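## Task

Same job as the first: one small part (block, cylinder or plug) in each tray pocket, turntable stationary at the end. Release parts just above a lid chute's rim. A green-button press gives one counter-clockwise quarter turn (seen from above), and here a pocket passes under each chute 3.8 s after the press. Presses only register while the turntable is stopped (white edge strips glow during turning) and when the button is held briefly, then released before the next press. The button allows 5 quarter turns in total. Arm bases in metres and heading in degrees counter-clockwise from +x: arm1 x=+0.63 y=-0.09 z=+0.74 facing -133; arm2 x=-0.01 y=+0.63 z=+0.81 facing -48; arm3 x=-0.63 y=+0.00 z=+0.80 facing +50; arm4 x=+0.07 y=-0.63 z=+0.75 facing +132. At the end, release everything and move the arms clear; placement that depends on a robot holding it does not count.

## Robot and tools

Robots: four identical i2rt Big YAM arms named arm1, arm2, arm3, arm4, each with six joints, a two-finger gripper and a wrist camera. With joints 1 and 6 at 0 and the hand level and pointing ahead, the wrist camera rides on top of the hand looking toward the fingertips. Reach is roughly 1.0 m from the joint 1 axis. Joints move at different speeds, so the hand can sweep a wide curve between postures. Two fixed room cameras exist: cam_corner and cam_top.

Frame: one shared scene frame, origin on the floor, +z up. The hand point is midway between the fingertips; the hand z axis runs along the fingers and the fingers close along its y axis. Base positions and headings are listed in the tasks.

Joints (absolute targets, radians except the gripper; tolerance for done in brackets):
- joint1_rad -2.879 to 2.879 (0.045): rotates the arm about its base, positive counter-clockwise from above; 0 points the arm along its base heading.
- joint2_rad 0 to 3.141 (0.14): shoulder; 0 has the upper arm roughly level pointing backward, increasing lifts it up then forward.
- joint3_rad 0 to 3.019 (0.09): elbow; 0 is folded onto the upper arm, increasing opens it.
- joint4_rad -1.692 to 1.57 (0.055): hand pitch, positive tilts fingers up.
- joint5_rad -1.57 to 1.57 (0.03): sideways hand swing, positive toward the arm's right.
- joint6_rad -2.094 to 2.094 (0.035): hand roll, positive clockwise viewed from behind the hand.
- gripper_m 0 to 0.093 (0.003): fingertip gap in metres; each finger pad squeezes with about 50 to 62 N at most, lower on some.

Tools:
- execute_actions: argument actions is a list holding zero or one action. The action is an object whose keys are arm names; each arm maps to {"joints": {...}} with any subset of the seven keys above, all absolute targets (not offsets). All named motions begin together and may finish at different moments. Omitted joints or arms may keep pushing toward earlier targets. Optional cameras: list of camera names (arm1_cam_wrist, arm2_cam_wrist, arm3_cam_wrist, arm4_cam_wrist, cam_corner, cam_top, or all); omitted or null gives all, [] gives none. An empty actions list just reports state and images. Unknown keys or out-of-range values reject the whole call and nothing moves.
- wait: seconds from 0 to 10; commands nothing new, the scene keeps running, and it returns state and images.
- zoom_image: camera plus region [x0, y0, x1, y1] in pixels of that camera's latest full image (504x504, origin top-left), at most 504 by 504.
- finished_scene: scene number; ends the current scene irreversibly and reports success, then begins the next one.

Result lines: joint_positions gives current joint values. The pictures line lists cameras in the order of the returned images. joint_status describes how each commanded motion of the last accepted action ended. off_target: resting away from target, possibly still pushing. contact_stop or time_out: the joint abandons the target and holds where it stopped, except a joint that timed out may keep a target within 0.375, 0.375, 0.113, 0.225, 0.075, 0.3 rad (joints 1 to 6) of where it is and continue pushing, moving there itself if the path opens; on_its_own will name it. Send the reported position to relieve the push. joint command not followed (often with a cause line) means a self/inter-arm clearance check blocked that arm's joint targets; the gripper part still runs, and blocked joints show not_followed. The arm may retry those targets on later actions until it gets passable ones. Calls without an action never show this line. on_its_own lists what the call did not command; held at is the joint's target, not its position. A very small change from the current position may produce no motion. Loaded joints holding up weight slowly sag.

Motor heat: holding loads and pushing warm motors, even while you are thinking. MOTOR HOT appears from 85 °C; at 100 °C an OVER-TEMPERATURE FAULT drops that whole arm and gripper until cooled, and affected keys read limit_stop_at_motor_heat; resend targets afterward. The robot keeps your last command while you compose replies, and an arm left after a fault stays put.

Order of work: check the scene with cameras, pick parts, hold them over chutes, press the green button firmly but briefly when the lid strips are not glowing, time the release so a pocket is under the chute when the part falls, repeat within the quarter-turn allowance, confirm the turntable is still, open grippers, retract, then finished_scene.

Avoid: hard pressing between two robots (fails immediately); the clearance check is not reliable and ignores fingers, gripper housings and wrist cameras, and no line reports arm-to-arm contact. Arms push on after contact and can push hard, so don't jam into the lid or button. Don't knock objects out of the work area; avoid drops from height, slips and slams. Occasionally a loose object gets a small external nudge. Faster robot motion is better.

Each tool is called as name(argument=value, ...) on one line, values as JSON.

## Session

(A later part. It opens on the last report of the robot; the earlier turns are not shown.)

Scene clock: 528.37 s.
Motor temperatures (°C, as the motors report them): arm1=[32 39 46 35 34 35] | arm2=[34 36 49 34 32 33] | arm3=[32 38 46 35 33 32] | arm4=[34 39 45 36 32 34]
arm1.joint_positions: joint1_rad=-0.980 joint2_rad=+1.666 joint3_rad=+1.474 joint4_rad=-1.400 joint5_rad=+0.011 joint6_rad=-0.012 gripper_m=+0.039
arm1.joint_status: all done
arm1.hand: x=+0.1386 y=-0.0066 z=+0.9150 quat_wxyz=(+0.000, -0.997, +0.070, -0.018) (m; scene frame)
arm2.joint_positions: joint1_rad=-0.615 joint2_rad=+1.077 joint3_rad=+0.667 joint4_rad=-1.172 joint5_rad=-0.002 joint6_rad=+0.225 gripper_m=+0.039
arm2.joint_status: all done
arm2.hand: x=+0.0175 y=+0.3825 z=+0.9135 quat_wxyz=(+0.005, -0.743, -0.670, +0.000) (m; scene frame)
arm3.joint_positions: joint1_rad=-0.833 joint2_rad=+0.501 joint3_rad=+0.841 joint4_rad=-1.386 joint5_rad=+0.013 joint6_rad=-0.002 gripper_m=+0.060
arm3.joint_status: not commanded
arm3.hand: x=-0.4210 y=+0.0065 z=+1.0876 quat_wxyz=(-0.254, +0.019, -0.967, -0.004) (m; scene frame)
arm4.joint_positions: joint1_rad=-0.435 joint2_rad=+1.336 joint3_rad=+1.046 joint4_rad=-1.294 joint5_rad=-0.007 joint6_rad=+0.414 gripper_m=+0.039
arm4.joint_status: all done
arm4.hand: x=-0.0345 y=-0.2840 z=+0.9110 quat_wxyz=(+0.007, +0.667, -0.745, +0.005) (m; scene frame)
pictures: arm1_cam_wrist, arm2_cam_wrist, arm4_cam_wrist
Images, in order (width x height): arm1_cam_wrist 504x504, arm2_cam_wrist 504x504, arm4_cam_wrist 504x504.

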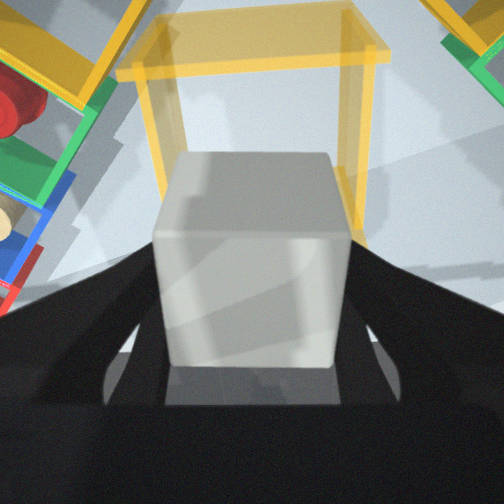

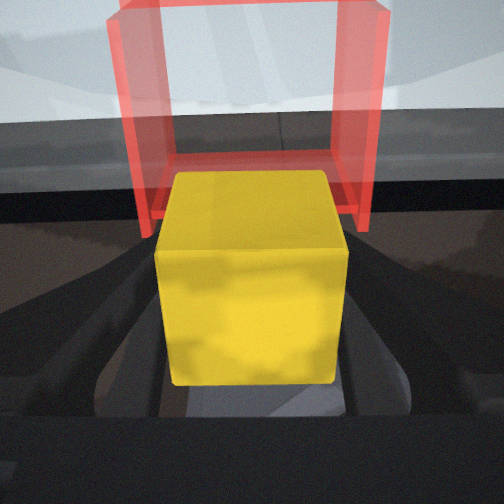

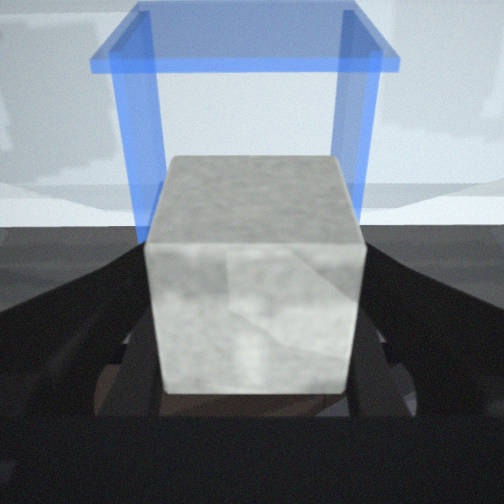

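execute_actions(actions=[{"arm2":{"joints":{"joint1_rad":-0.689,"joint2_rad":1.385,"joint3_rad":1.2,"joint4_rad":-1.26}}}], cameras=[])

execute_actions(actions=[{"arm2":{"joints":{"joint2_rad":1.445,"joint3_rad":1.134,"joint4_rad":-1.25}}}], cameras=["arm2_cam_wrist","cam_top","cam_corner"])

Scene clock: 544.47 s.
Motor temperatures (°C, as the motors report them): arm1=[32 39 47 35 34 35] | arm2=[34 35 51 34 32 33] | arm3=[32 37 46 35 33 32] | arm4=[34 38 45 36 32 34]
arm1.joint_positions: joint1_rad=-0.980 joint2_rad=+1.666 joint3_rad=+1.474 joint4_rad=-1.400 joint5_rad=+0.011 joint6_rad=-0.012 gripper_m=+0.039
arm1.joint_status: not commanded
arm1.hand: x=+0.1386 y=-0.0066 z=+0.9150 quat_wxyz=(+0.000, -0.997, +0.070, -0.018) (m; scene frame)
arm2.joint_positions: joint1_rad=-0.687 joint2_rad=+1.384 joint3_rad=+1.168 joint4_rad=-1.252 joint5_rad=-0.002 joint6_rad=+0.226 gripper_m=+0.039
arm2.joint_status: all done
arm2.hand: x=+0.0082 y=+0.2151 z=+1.0049 quat_wxyz=(-0.041, -0.765, -0.641, +0.035) (m; scene frame)
arm3.joint_positions: joint1_rad=-0.833 joint2_rad=+0.501 joint3_rad=+0.841 joint4_rad=-1.386 joint5_rad=+0.013 joint6_rad=-0.002 gripper_m=+0.060
arm3.joint_status: not commanded
arm3.hand: x=-0.4210 y=+0.0065 z=+1.0876 quat_wxyz=(-0.254, +0.019, -0.967, -0.004) (m; scene frame)
arm4.joint_positions: joint1_rad=-0.435 joint2_rad=+1.336 joint3_rad=+1.046 joint4_rad=-1.294 joint5_rad=-0.007 joint6_rad=+0.414 gripper_m=+0.039
arm4.joint_status: not commanded
arm4.hand: x=-0.0345 y=-0.2840 z=+0.9110 quat_wxyz=(+0.007, +0.667, -0.745, +0.005) (m; scene frame)
pictures: none
No camera images: the call's "cameras" was empty. Leave "cameras" out to get every camera's image.

Scene clock: 545.30 s.
Motor temperatures (°C, as the motors report them): arm1=[32 39 47 35 34 35] | arm2=[34 35 51 34 32 33] | arm3=[32 37 46 35 33 32] | arm4=[34 38 45 36 32 34]
arm1.joint_positions: joint1_rad=-0.980 joint2_rad=+1.666 joint3_rad=+1.474 joint4_rad=-1.400 joint5_rad=+0.011 joint6_rad=-0.012 gripper_m=+0.039
arm1.joint_status: not commanded
arm1.hand: x=+0.1386 y=-0.0066 z=+0.9150 quat_wxyz=(+0.000, -0.997, +0.070, -0.018) (m; scene frame)
arm2.joint_positions: joint1_rad=-0.687 joint2_rad=+1.448 joint3_rad=+1.127 joint4_rad=-1.252 joint5_rad=-0.002 joint6_rad=+0.226 gripper_m=+0.039
arm2.joint_status: all done
arm2.hand: x=+0.0073 y=+0.2267 z=+0.9644 quat_wxyz=(+0.001, -0.767, -0.642, +0.003) (m; scene frame)
arm3.joint_positions: joint1_rad=-0.833 joint2_rad=+0.501 joint3_rad=+0.841 joint4_rad=-1.386 joint5_rad=+0.013 joint6_rad=-0.002 gripper_m=+0.060
arm3.joint_status: not commanded
arm3.hand: x=-0.4210 y=+0.0065 z=+1.0876 quat_wxyz=(-0.254, +0.019, -0.967, -0.004) (m; scene frame)
arm4.joint_positions: joint1_rad=-0.435 joint2_rad=+1.336 joint3_rad=+1.046 joint4_rad=-1.294 joint5_rad=-0.007 joint6_rad=+0.414 gripper_m=+0.039
arm4.joint_status: not commanded
arm4.hand: x=-0.0345 y=-0.2840 z=+0.9110 quat_wxyz=(+0.007, +0.667, -0.745, +0.005) (m; scene frame)
pictures: arm2_cam_wrist, cam_corner, cam_top
Images, in order (width x height): arm2_cam_wrist 504x504, cam_corner 504x504, cam_top 504x504.

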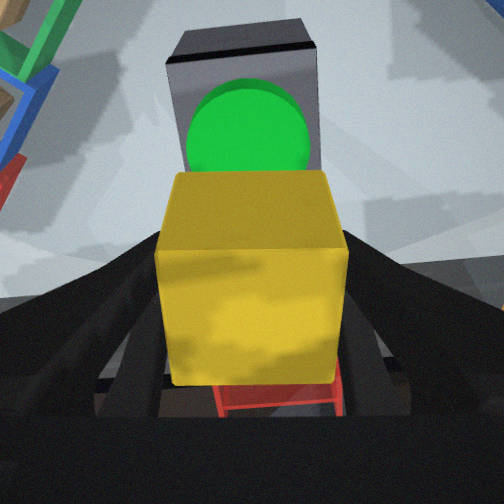

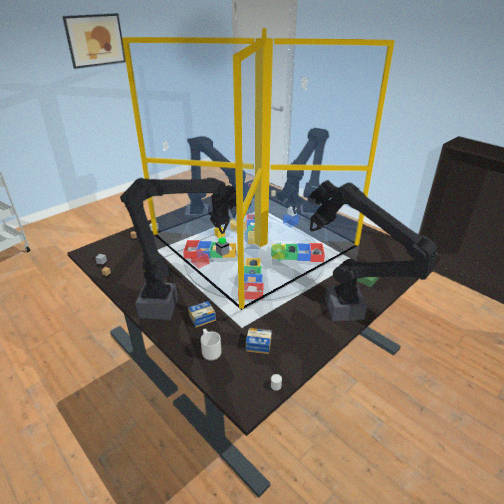

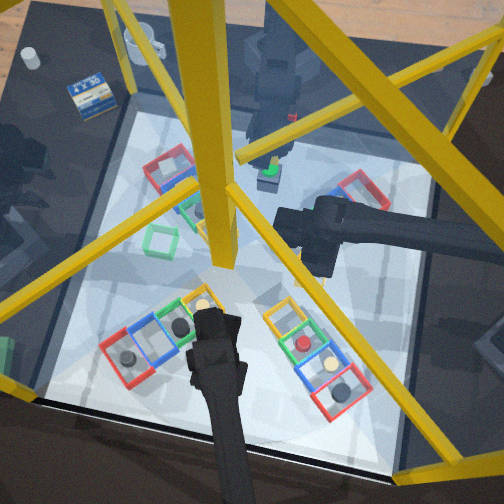

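execute_actions(actions=[{"arm2":{"joints":{"joint2_rad":1.585}}}], cameras=[])

execute_actions(actions=[{"arm2":{"joints":{"joint1_rad":-0.618,"joint2_rad":1.07,"joint3_rad":0.68,"joint4_rad":-1.16}}}], cameras=[])

wait(seconds=1.5)

execute_actions(actions=[{"arm1":{"joints":{"gripper_m":0.06}},"arm2":{"joints":{"gripper_m":0.06}},"arm4":{"joints":{"gripper_m":0.06}}}], cameras=["cam_top"])

wait(seconds=1.0)

Scene clock: 551.53 s.
Motor temperatures (°C, as the motors report them): arm1=[32 39 47 35 34 35] | arm2=[34 35 50 34 32 33] | arm3=[32 37 46 35 33 32] | arm4=[34 38 45 36 32 34]
arm1.joint_positions: joint1_rad=-0.980 joint2_rad=+1.666 joint3_rad=+1.474 joint4_rad=-1.400 joint5_rad=+0.011 joint6_rad=-0.012 gripper_m=+0.039
arm1.joint_status: not commanded
arm1.hand: x=+0.1386 y=-0.0066 z=+0.9150 quat_wxyz=(+0.000, -0.997, +0.070, -0.018) (m; scene frame)
arm2.joint_positions: joint1_rad=-0.687 joint2_rad=+1.547 joint3_rad=+1.137 joint4_rad=-1.257 joint5_rad=-0.005 joint6_rad=+0.226 gripper_m=+0.039
arm2.joint_status: all done
arm2.hand: x=+0.0077 y=+0.2236 z=+0.9301 quat_wxyz=(+0.037, -0.766, -0.641, -0.026) (m; scene frame)
arm3.joint_positions: joint1_rad=-0.833 joint2_rad=+0.501 joint3_rad=+0.841 joint4_rad=-1.386 joint5_rad=+0.013 joint6_rad=-0.002 gripper_m=+0.060
arm3.joint_status: not commanded
arm3.hand: x=-0.4210 y=+0.0065 z=+1.0876 quat_wxyz=(-0.254, +0.019, -0.967, -0.004) (m; scene frame)
arm4.joint_positions: joint1_rad=-0.435 joint2_rad=+1.336 joint3_rad=+1.046 joint4_rad=-1.294 joint5_rad=-0.007 joint6_rad=+0.414 gripper_m=+0.039
arm4.joint_status: not commanded
arm4.hand: x=-0.0345 y=-0.2840 z=+0.9110 quat_wxyz=(+0.007, +0.667, -0.745, +0.005) (m; scene frame)
pictures: none
No camera images: the call's "cameras" was empty. Leave "cameras" out to get every camera's image.

Scene clock: 552.73 s.
Motor temperatures (°C, as the motors report them): arm1=[32 39 47 35 34 35] | arm2=[34 35 50 34 32 33] | arm3=[32 37 46 35 33 32] | arm4=[34 38 45 36 32 34]
arm1.joint_positions: joint1_rad=-0.980 joint2_rad=+1.666 joint3_rad=+1.474 joint4_rad=-1.400 joint5_rad=+0.011 joint6_rad=-0.012 gripper_m=+0.039
arm1.joint_status: not commanded
arm1.hand: x=+0.1386 y=-0.0066 z=+0.9150 quat_wxyz=(+0.000, -0.997, +0.070, -0.018) (m; scene frame)
arm2.joint_positions: joint1_rad=-0.614 joint2_rad=+1.067 joint3_rad=+0.679 joint4_rad=-1.164 joint5_rad=-0.001 joint6_rad=+0.226 gripper_m=+0.039
arm2.joint_status: all done
arm2.hand: x=+0.0183 y=+0.3756 z=+0.9199 quat_wxyz=(-0.007, -0.743, -0.669, +0.010) (m; scene frame)
arm3.joint_positions: joint1_rad=-0.833 joint2_rad=+0.501 joint3_rad=+0.841 joint4_rad=-1.386 joint5_rad=+0.013 joint6_rad=-0.002 gripper_m=+0.060
arm3.joint_status: not commanded
arm3.hand: x=-0.4210 y=+0.0065 z=+1.0876 quat_wxyz=(-0.254, +0.019, -0.967, -0.004) (m; scene frame)
arm4.joint_positions: joint1_rad=-0.435 joint2_rad=+1.336 joint3_rad=+1.046 joint4_rad=-1.294 joint5_rad=-0.007 joint6_rad=+0.414 gripper_m=+0.039
arm4.joint_status: not commanded
arm4.hand: x=-0.0345 y=-0.2840 z=+0.9110 quat_wxyz=(+0.007, +0.667, -0.745, +0.005) (m; scene frame)
pictures: none
No camera images: the call's "cameras" was empty. Leave "cameras" out to get every camera's image.

Scene clock: 554.23 s.
Motor temperatures (°C, as the motors report them): arm1=[32 39 47 35 34 35] | arm2=[34 35 50 34 32 33] | arm3=[32 37 46 35 33 32] | arm4=[34 38 45 36 32 34]
arm1.joint_positions: joint1_rad=-0.980 joint2_rad=+1.666 joint3_rad=+1.474 joint4_rad=-1.400 joint5_rad=+0.011 joint6_rad=-0.012 gripper_m=+0.039
arm1.joint_status: not commanded
arm1.hand: x=+0.1386 y=-0.0066 z=+0.9150 quat_wxyz=(+0.000, -0.997, +0.070, -0.018) (m; scene frame)
arm2.joint_positions: joint1_rad=-0.614 joint2_rad=+1.067 joint3_rad=+0.679 joint4_rad=-1.164 joint5_rad=-0.001 joint6_rad=+0.226 gripper_m=+0.039
arm2.joint_status: all done
arm2.hand: x=+0.0183 y=+0.3756 z=+0.9199 quat_wxyz=(-0.007, -0.743, -0.669, +0.010) (m; scene frame)
arm3.joint_positions: joint1_rad=-0.833 joint2_rad=+0.501 joint3_rad=+0.841 joint4_rad=-1.386 joint5_rad=+0.013 joint6_rad=-0.002 gripper_m=+0.060
arm3.joint_status: not commanded
arm3.hand: x=-0.4210 y=+0.0065 z=+1.0876 quat_wxyz=(-0.254, +0.019, -0.967, -0.004) (m; scene frame)
arm4.joint_positions: joint1_rad=-0.435 joint2_rad=+1.336 joint3_rad=+1.046 joint4_rad=-1.294 joint5_rad=-0.007 joint6_rad=+0.414 gripper_m=+0.039
arm4.joint_status: not commanded
arm4.hand: x=-0.0345 y=-0.2840 z=+0.9110 quat_wxyz=(+0.007, +0.667, -0.745, +0.005) (m; scene frame)
wait: 1.50 s; at rest by 0.27 s
pictures: arm1_cam_wrist, arm2_cam_wrist, arm3_cam_wrist, arm4_cam_wrist, cam_corner, cam_top
Images, in order (width x height): arm1_cam_wrist 504x504, arm2_cam_wrist 504x504, arm3_cam_wrist 504x504, arm4_cam_wrist 504x504, cam_corner 504x504, cam_top 504x504.

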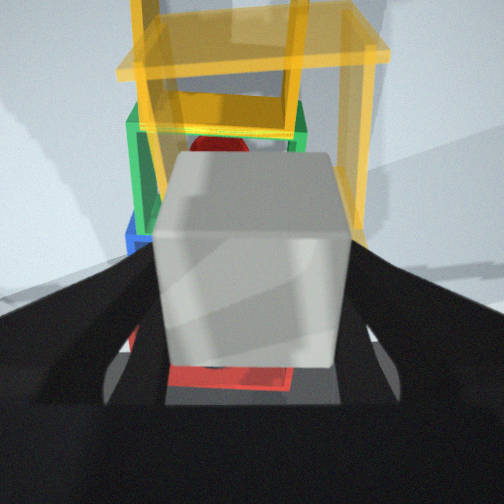

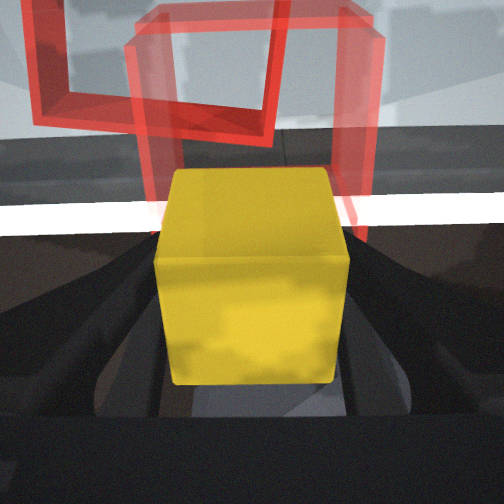

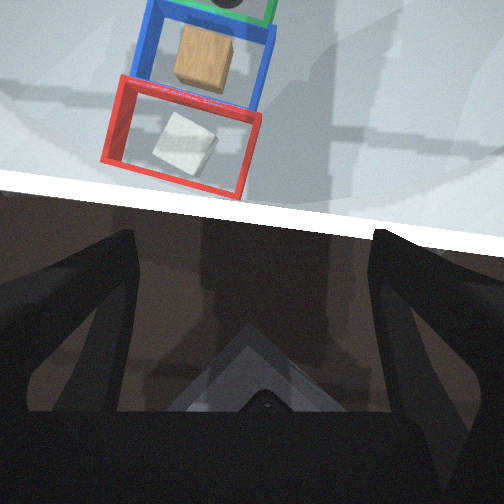

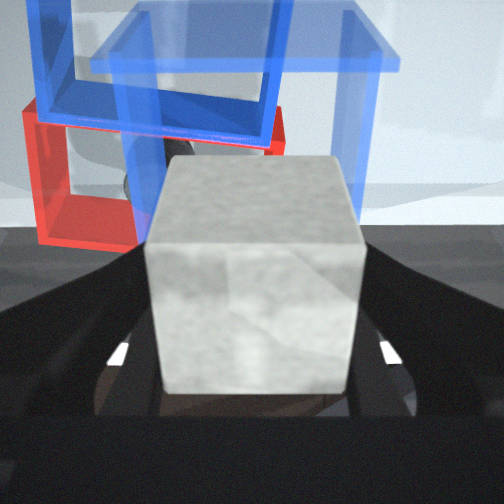

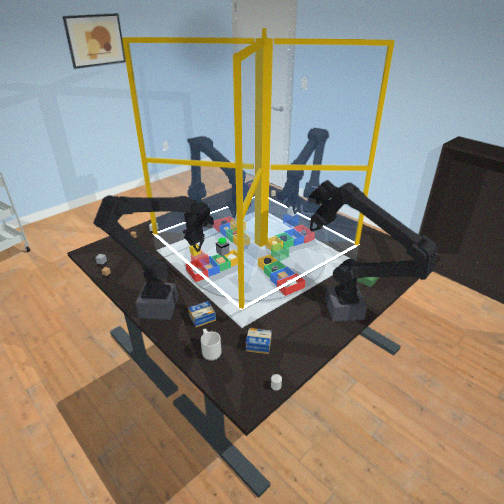

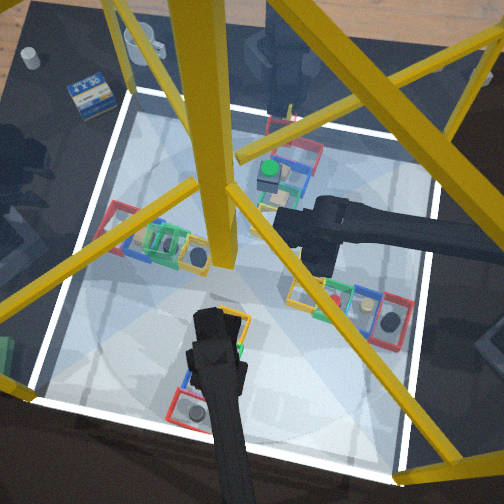

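Scene clock: 554.80 s.
Motor temperatures (°C, as the motors report them): arm1=[32 39 47 35 34 35] | arm2=[34 35 50 34 32 33] | arm3=[32 37 46 35 33 32] | arm4=[34 38 45 36 32 34]
arm1.joint_positions: joint1_rad=-0.980 joint2_rad=+1.666 joint3_rad=+1.474 joint4_rad=-1.400 joint5_rad=+0.011 joint6_rad=-0.012 gripper_m=+0.060
arm1.joint_status: all done
arm1.hand: x=+0.1386 y=-0.0066 z=+0.9150 quat_wxyz=(+0.000, -0.997, +0.070, -0.018) (m; scene frame)
arm2.joint_positions: joint1_rad=-0.614 joint2_rad=+1.067 joint3_rad=+0.679 joint4_rad=-1.164 joint5_rad=-0.001 joint6_rad=+0.226 gripper_m=+0.060
arm2.joint_status: all done
arm2.hand: x=+0.0183 y=+0.3756 z=+0.9199 quat_wxyz=(-0.007, -0.743, -0.669, +0.010) (m; scene frame)
arm3.joint_positions: joint1_rad=-0.833 joint2_rad=+0.501 joint3_rad=+0.841 joint4_rad=-1.386 joint5_rad=+0.013 joint6_rad=-0.002 gripper_m=+0.060
arm3.joint_status: not commanded
arm3.hand: x=-0.4210 y=+0.0065 z=+1.0876 quat_wxyz=(-0.254, +0.019, -0.967, -0.004) (m; scene frame)
arm4.joint_positions: joint1_rad=-0.435 joint2_rad=+1.336 joint3_rad=+1.046 joint4_rad=-1.294 joint5_rad=-0.007 joint6_rad=+0.414 gripper_m=+0.060
arm4.joint_status: all done
arm4.hand: x=-0.0345 y=-0.2840 z=+0.9110 quat_wxyz=(+0.007, +0.667, -0.745, +0.005) (m; scene frame)
pictures: cam_top
Images, in order (width x height): cam_top 504x504.

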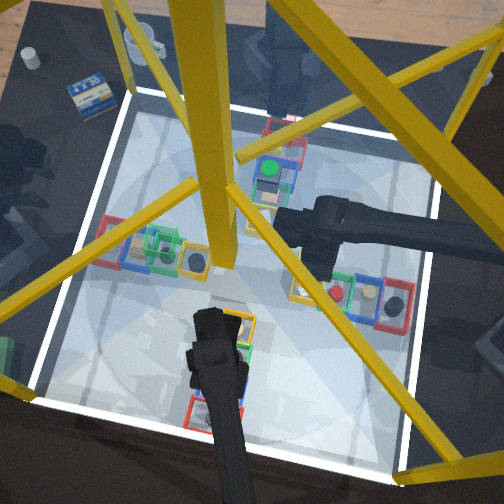

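Scene clock: 555.80 s.
Motor temperatures (°C, as the motors report them): arm1=[32 39 47 35 34 35] | arm2=[34 35 50 34 32 33] | arm3=[32 37 46 35 33 32] | arm4=[34 38 45 36 32 34]
arm1.joint_positions: joint1_rad=-0.980 joint2_rad=+1.666 joint3_rad=+1.474 joint4_rad=-1.400 joint5_rad=+0.011 joint6_rad=-0.012 gripper_m=+0.060
arm1.joint_status: all done
arm1.hand: x=+0.1386 y=-0.0066 z=+0.9150 quat_wxyz=(+0.000, -0.997, +0.070, -0.018) (m; scene frame)
arm2.joint_positions: joint1_rad=-0.614 joint2_rad=+1.067 joint3_rad=+0.679 joint4_rad=-1.164 joint5_rad=-0.001 joint6_rad=+0.226 gripper_m=+0.060
arm2.joint_status: all done
arm2.hand: x=+0.0183 y=+0.3756 z=+0.9199 quat_wxyz=(-0.007, -0.743, -0.669, +0.010) (m; scene frame)
arm3.joint_positions: joint1_rad=-0.833 joint2_rad=+0.501 joint3_rad=+0.841 joint4_rad=-1.386 joint5_rad=+0.013 joint6_rad=-0.002 gripper_m=+0.060
arm3.joint_status: not commanded
arm3.hand: x=-0.4210 y=+0.0065 z=+1.0876 quat_wxyz=(-0.254, +0.019, -0.967, -0.004) (m; scene frame)
arm4.joint_positions: joint1_rad=-0.435 joint2_rad=+1.336 joint3_rad=+1.046 joint4_rad=-1.294 joint5_rad=-0.007 joint6_rad=+0.414 gripper_m=+0.060
arm4.joint_status: all done
arm4.hand: x=-0.0345 y=-0.2840 z=+0.9110 quat_wxyz=(+0.007, +0.667, -0.745, +0.005) (m; scene frame)
wait: 1.00 s; at rest by 0.27 s
pictures: arm1_cam_wrist, arm2_cam_wrist, arm3_cam_wrist, arm4_cam_wrist, cam_corner, cam_top
Images, in order (width x height): arm1_cam_wrist 504x504, arm2_cam_wrist 504x504, arm3_cam_wrist 504x504, arm4_cam_wrist 504x504, cam_corner 504x504, cam_top 504x504.

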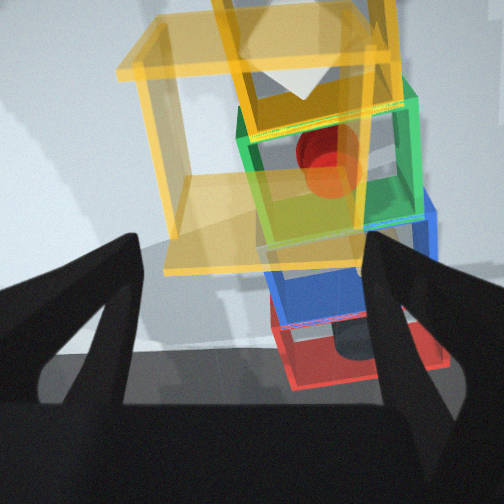

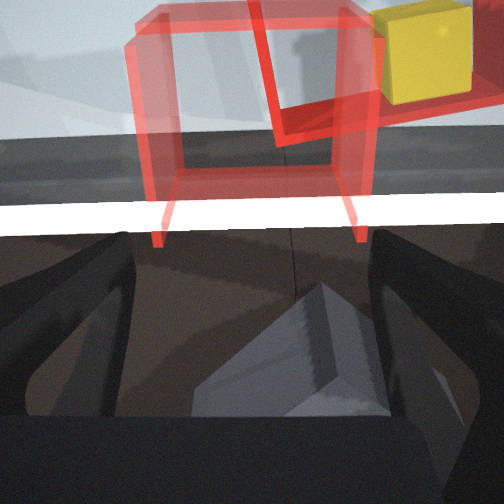

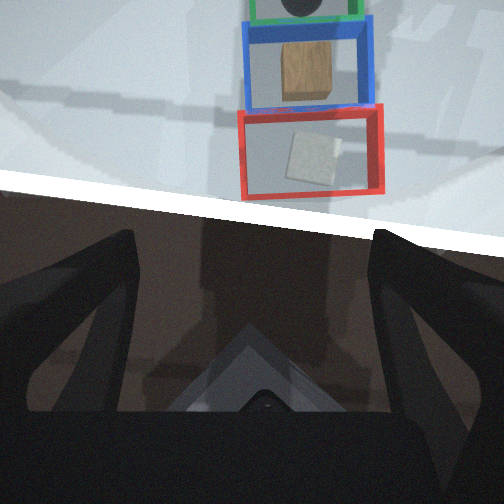

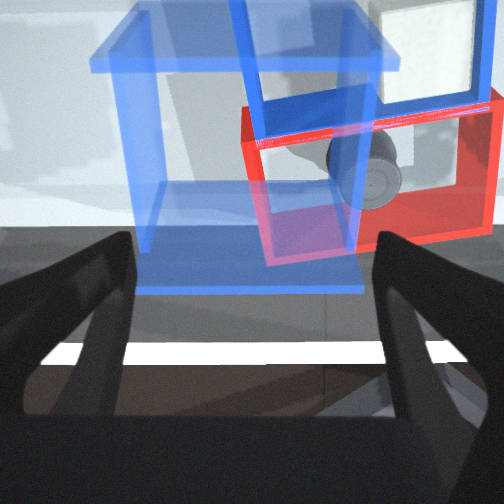

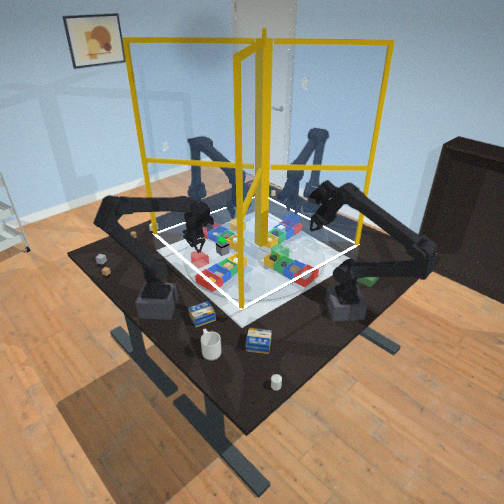

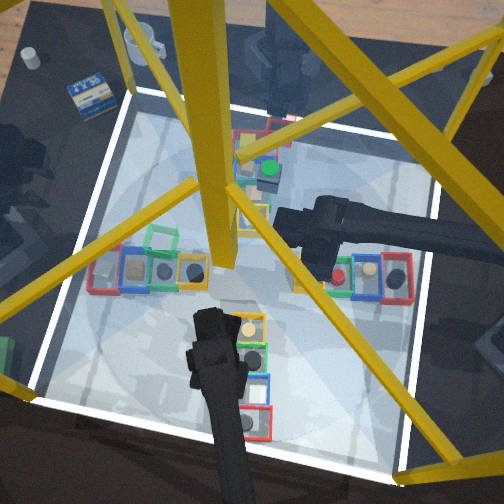

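All three dropped in. Clear the arms.

execute_actions(actions=[{"arm1":{"joints":{"joint2_rad":0.6,"joint3_rad":1.2,"joint4_rad":-1.6}},"arm4":{"joints":{"joint2_rad":0.5,"joint3_rad":0.85,"joint4_rad":-1.4}},"arm2":{"joints":{"joint2_rad":0.5,"joint3_rad":0.85,"joint4_rad":-1.4}}}], cameras=[])

wait(seconds=3)

Scene clock: 563.83 s.
Motor temperatures (°C, as the motors report them): arm1=[32 39 47 35 34 35] | arm2=[34 35 50 34 32 33] | arm3=[32 37 46 35 33 32] | arm4=[34 37 45 36 32 34]
arm1.joint_positions: joint1_rad=-0.980 joint2_rad=+0.597 joint3_rad=+1.209 joint4_rad=-1.585 joint5_rad=+0.011 joint6_rad=-0.012 gripper_m=+0.060
arm1.joint_status: all done
arm1.hand: x=+0.4293 y=-0.0495 z=+1.1533 quat_wxyz=(+0.025, -0.955, +0.070, +0.286) (m; scene frame)
arm2.joint_positions: joint1_rad=-0.614 joint2_rad=+0.496 joint3_rad=+0.825 joint4_rad=-1.389 joint5_rad=-0.001 joint6_rad=+0.226 gripper_m=+0.060
arm2.joint_status: all done
arm2.hand: x=+0.0130 y=+0.4301 z=+1.0944 quat_wxyz=(-0.206, -0.718, -0.648, +0.149) (m; scene frame)
arm3.joint_positions: joint1_rad=-0.833 joint2_rad=+0.501 joint3_rad=+0.841 joint4_rad=-1.386 joint5_rad=+0.013 joint6_rad=-0.002 gripper_m=+0.060
arm3.joint_status: not commanded
arm3.hand: x=-0.4210 y=+0.0065 z=+1.0876 quat_wxyz=(-0.254, +0.019, -0.967, -0.004) (m; scene frame)
arm4.joint_positions: joint1_rad=-0.435 joint2_rad=+0.500 joint3_rad=+0.849 joint4_rad=-1.393 joint5_rad=-0.007 joint6_rad=+0.414 gripper_m=+0.060
arm4.joint_status: all done
arm4.hand: x=+0.0129 y=-0.4345 z=+1.0414 quat_wxyz=(-0.104, +0.645, -0.719, -0.238) (m; scene frame)
pictures: none
No camera images: the call's "cameras" was empty. Leave "cameras" out to get every camera's image.

Scene clock: 566.83 s.
Motor temperatures (°C, as the motors report them): arm1=[32 39 46 35 34 35] | arm2=[34 35 51 34 32 33] | arm3=[32 37 46 35 33 32] | arm4=[34 37 45 36 32 34]
arm1.joint_positions: joint1_rad=-0.980 joint2_rad=+0.597 joint3_rad=+1.209 joint4_rad=-1.585 joint5_rad=+0.011 joint6_rad=-0.012 gripper_m=+0.060
arm1.joint_status: all done
arm1.hand: x=+0.4293 y=-0.0495 z=+1.1533 quat_wxyz=(+0.025, -0.955, +0.070, +0.286) (m; scene frame)
arm2.joint_positions: joint1_rad=-0.614 joint2_rad=+0.496 joint3_rad=+0.825 joint4_rad=-1.389 joint5_rad=-0.001 joint6_rad=+0.226 gripper_m=+0.060
arm2.joint_status: all done
arm2.hand: x=+0.0130 y=+0.4301 z=+1.0944 quat_wxyz=(-0.206, -0.718, -0.648, +0.149) (m; scene frame)
arm3.joint_positions: joint1_rad=-0.833 joint2_rad=+0.501 joint3_rad=+0.841 joint4_rad=-1.386 joint5_rad=+0.013 joint6_rad=-0.002 gripper_m=+0.060
arm3.joint_status: not commanded
arm3.hand: x=-0.4210 y=+0.0065 z=+1.0876 quat_wxyz=(-0.254, +0.019, -0.967, -0.004) (m; scene frame)
arm4.joint_positions: joint1_rad=-0.435 joint2_rad=+0.500 joint3_rad=+0.849 joint4_rad=-1.393 joint5_rad=-0.007 joint6_rad=+0.414 gripper_m=+0.060
arm4.joint_status: all done
arm4.hand: x=+0.0129 y=-0.4345 z=+1.0414 quat_wxyz=(-0.104, +0.645, -0.719, -0.238) (m; scene frame)
wait: 3.00 s; at rest by 0.27 s
pictures: arm1_cam_wrist, arm2_cam_wrist, arm3_cam_wrist, arm4_cam_wrist, cam_corner, cam_top
Images, in order (width x height): arm1_cam_wrist 504x504, arm2_cam_wrist 504x504, arm3_cam_wrist 504x504, arm4_cam_wrist 504x504, cam_corner 504x504, cam_top 504x504.

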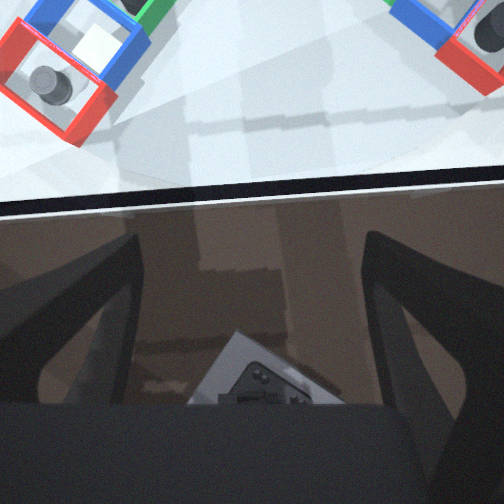

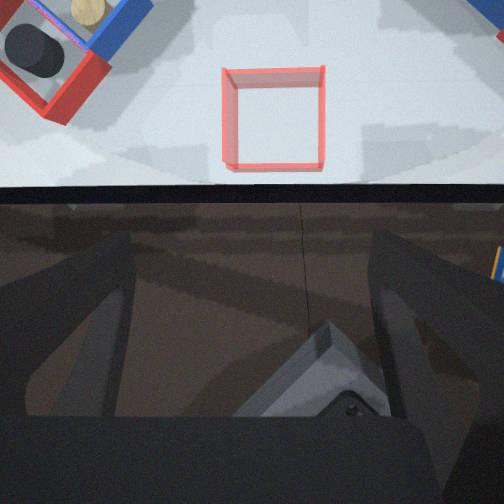

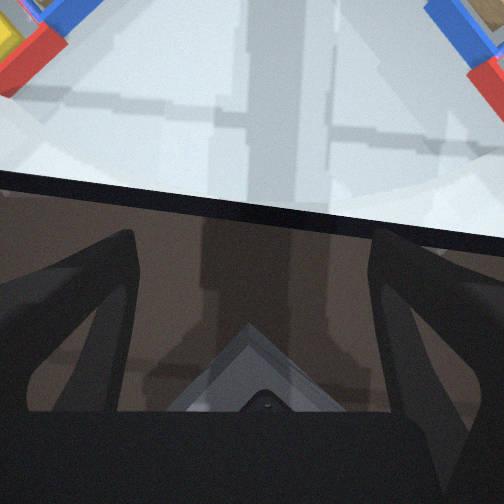

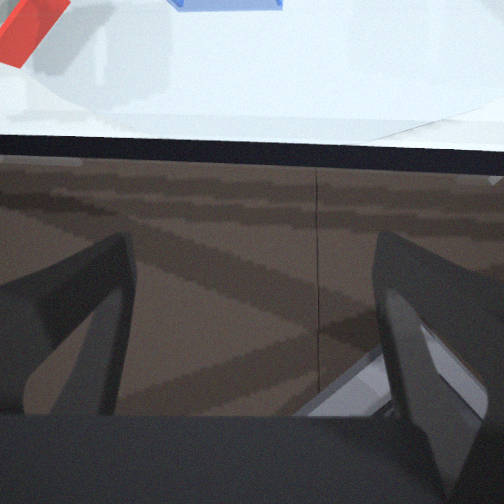

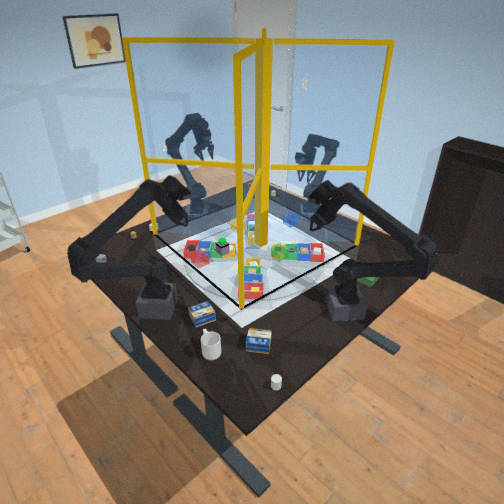

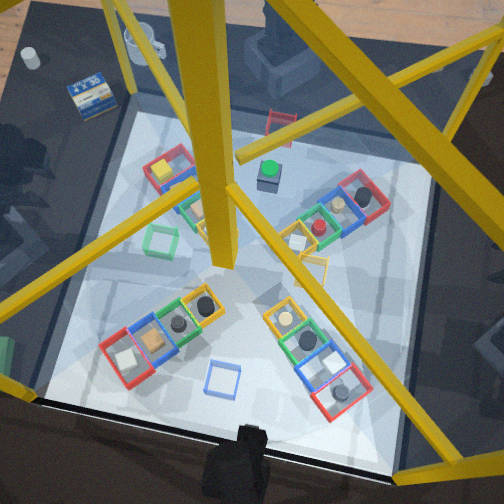

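finished_scene(scene=2)

The scene is finished: the task was done.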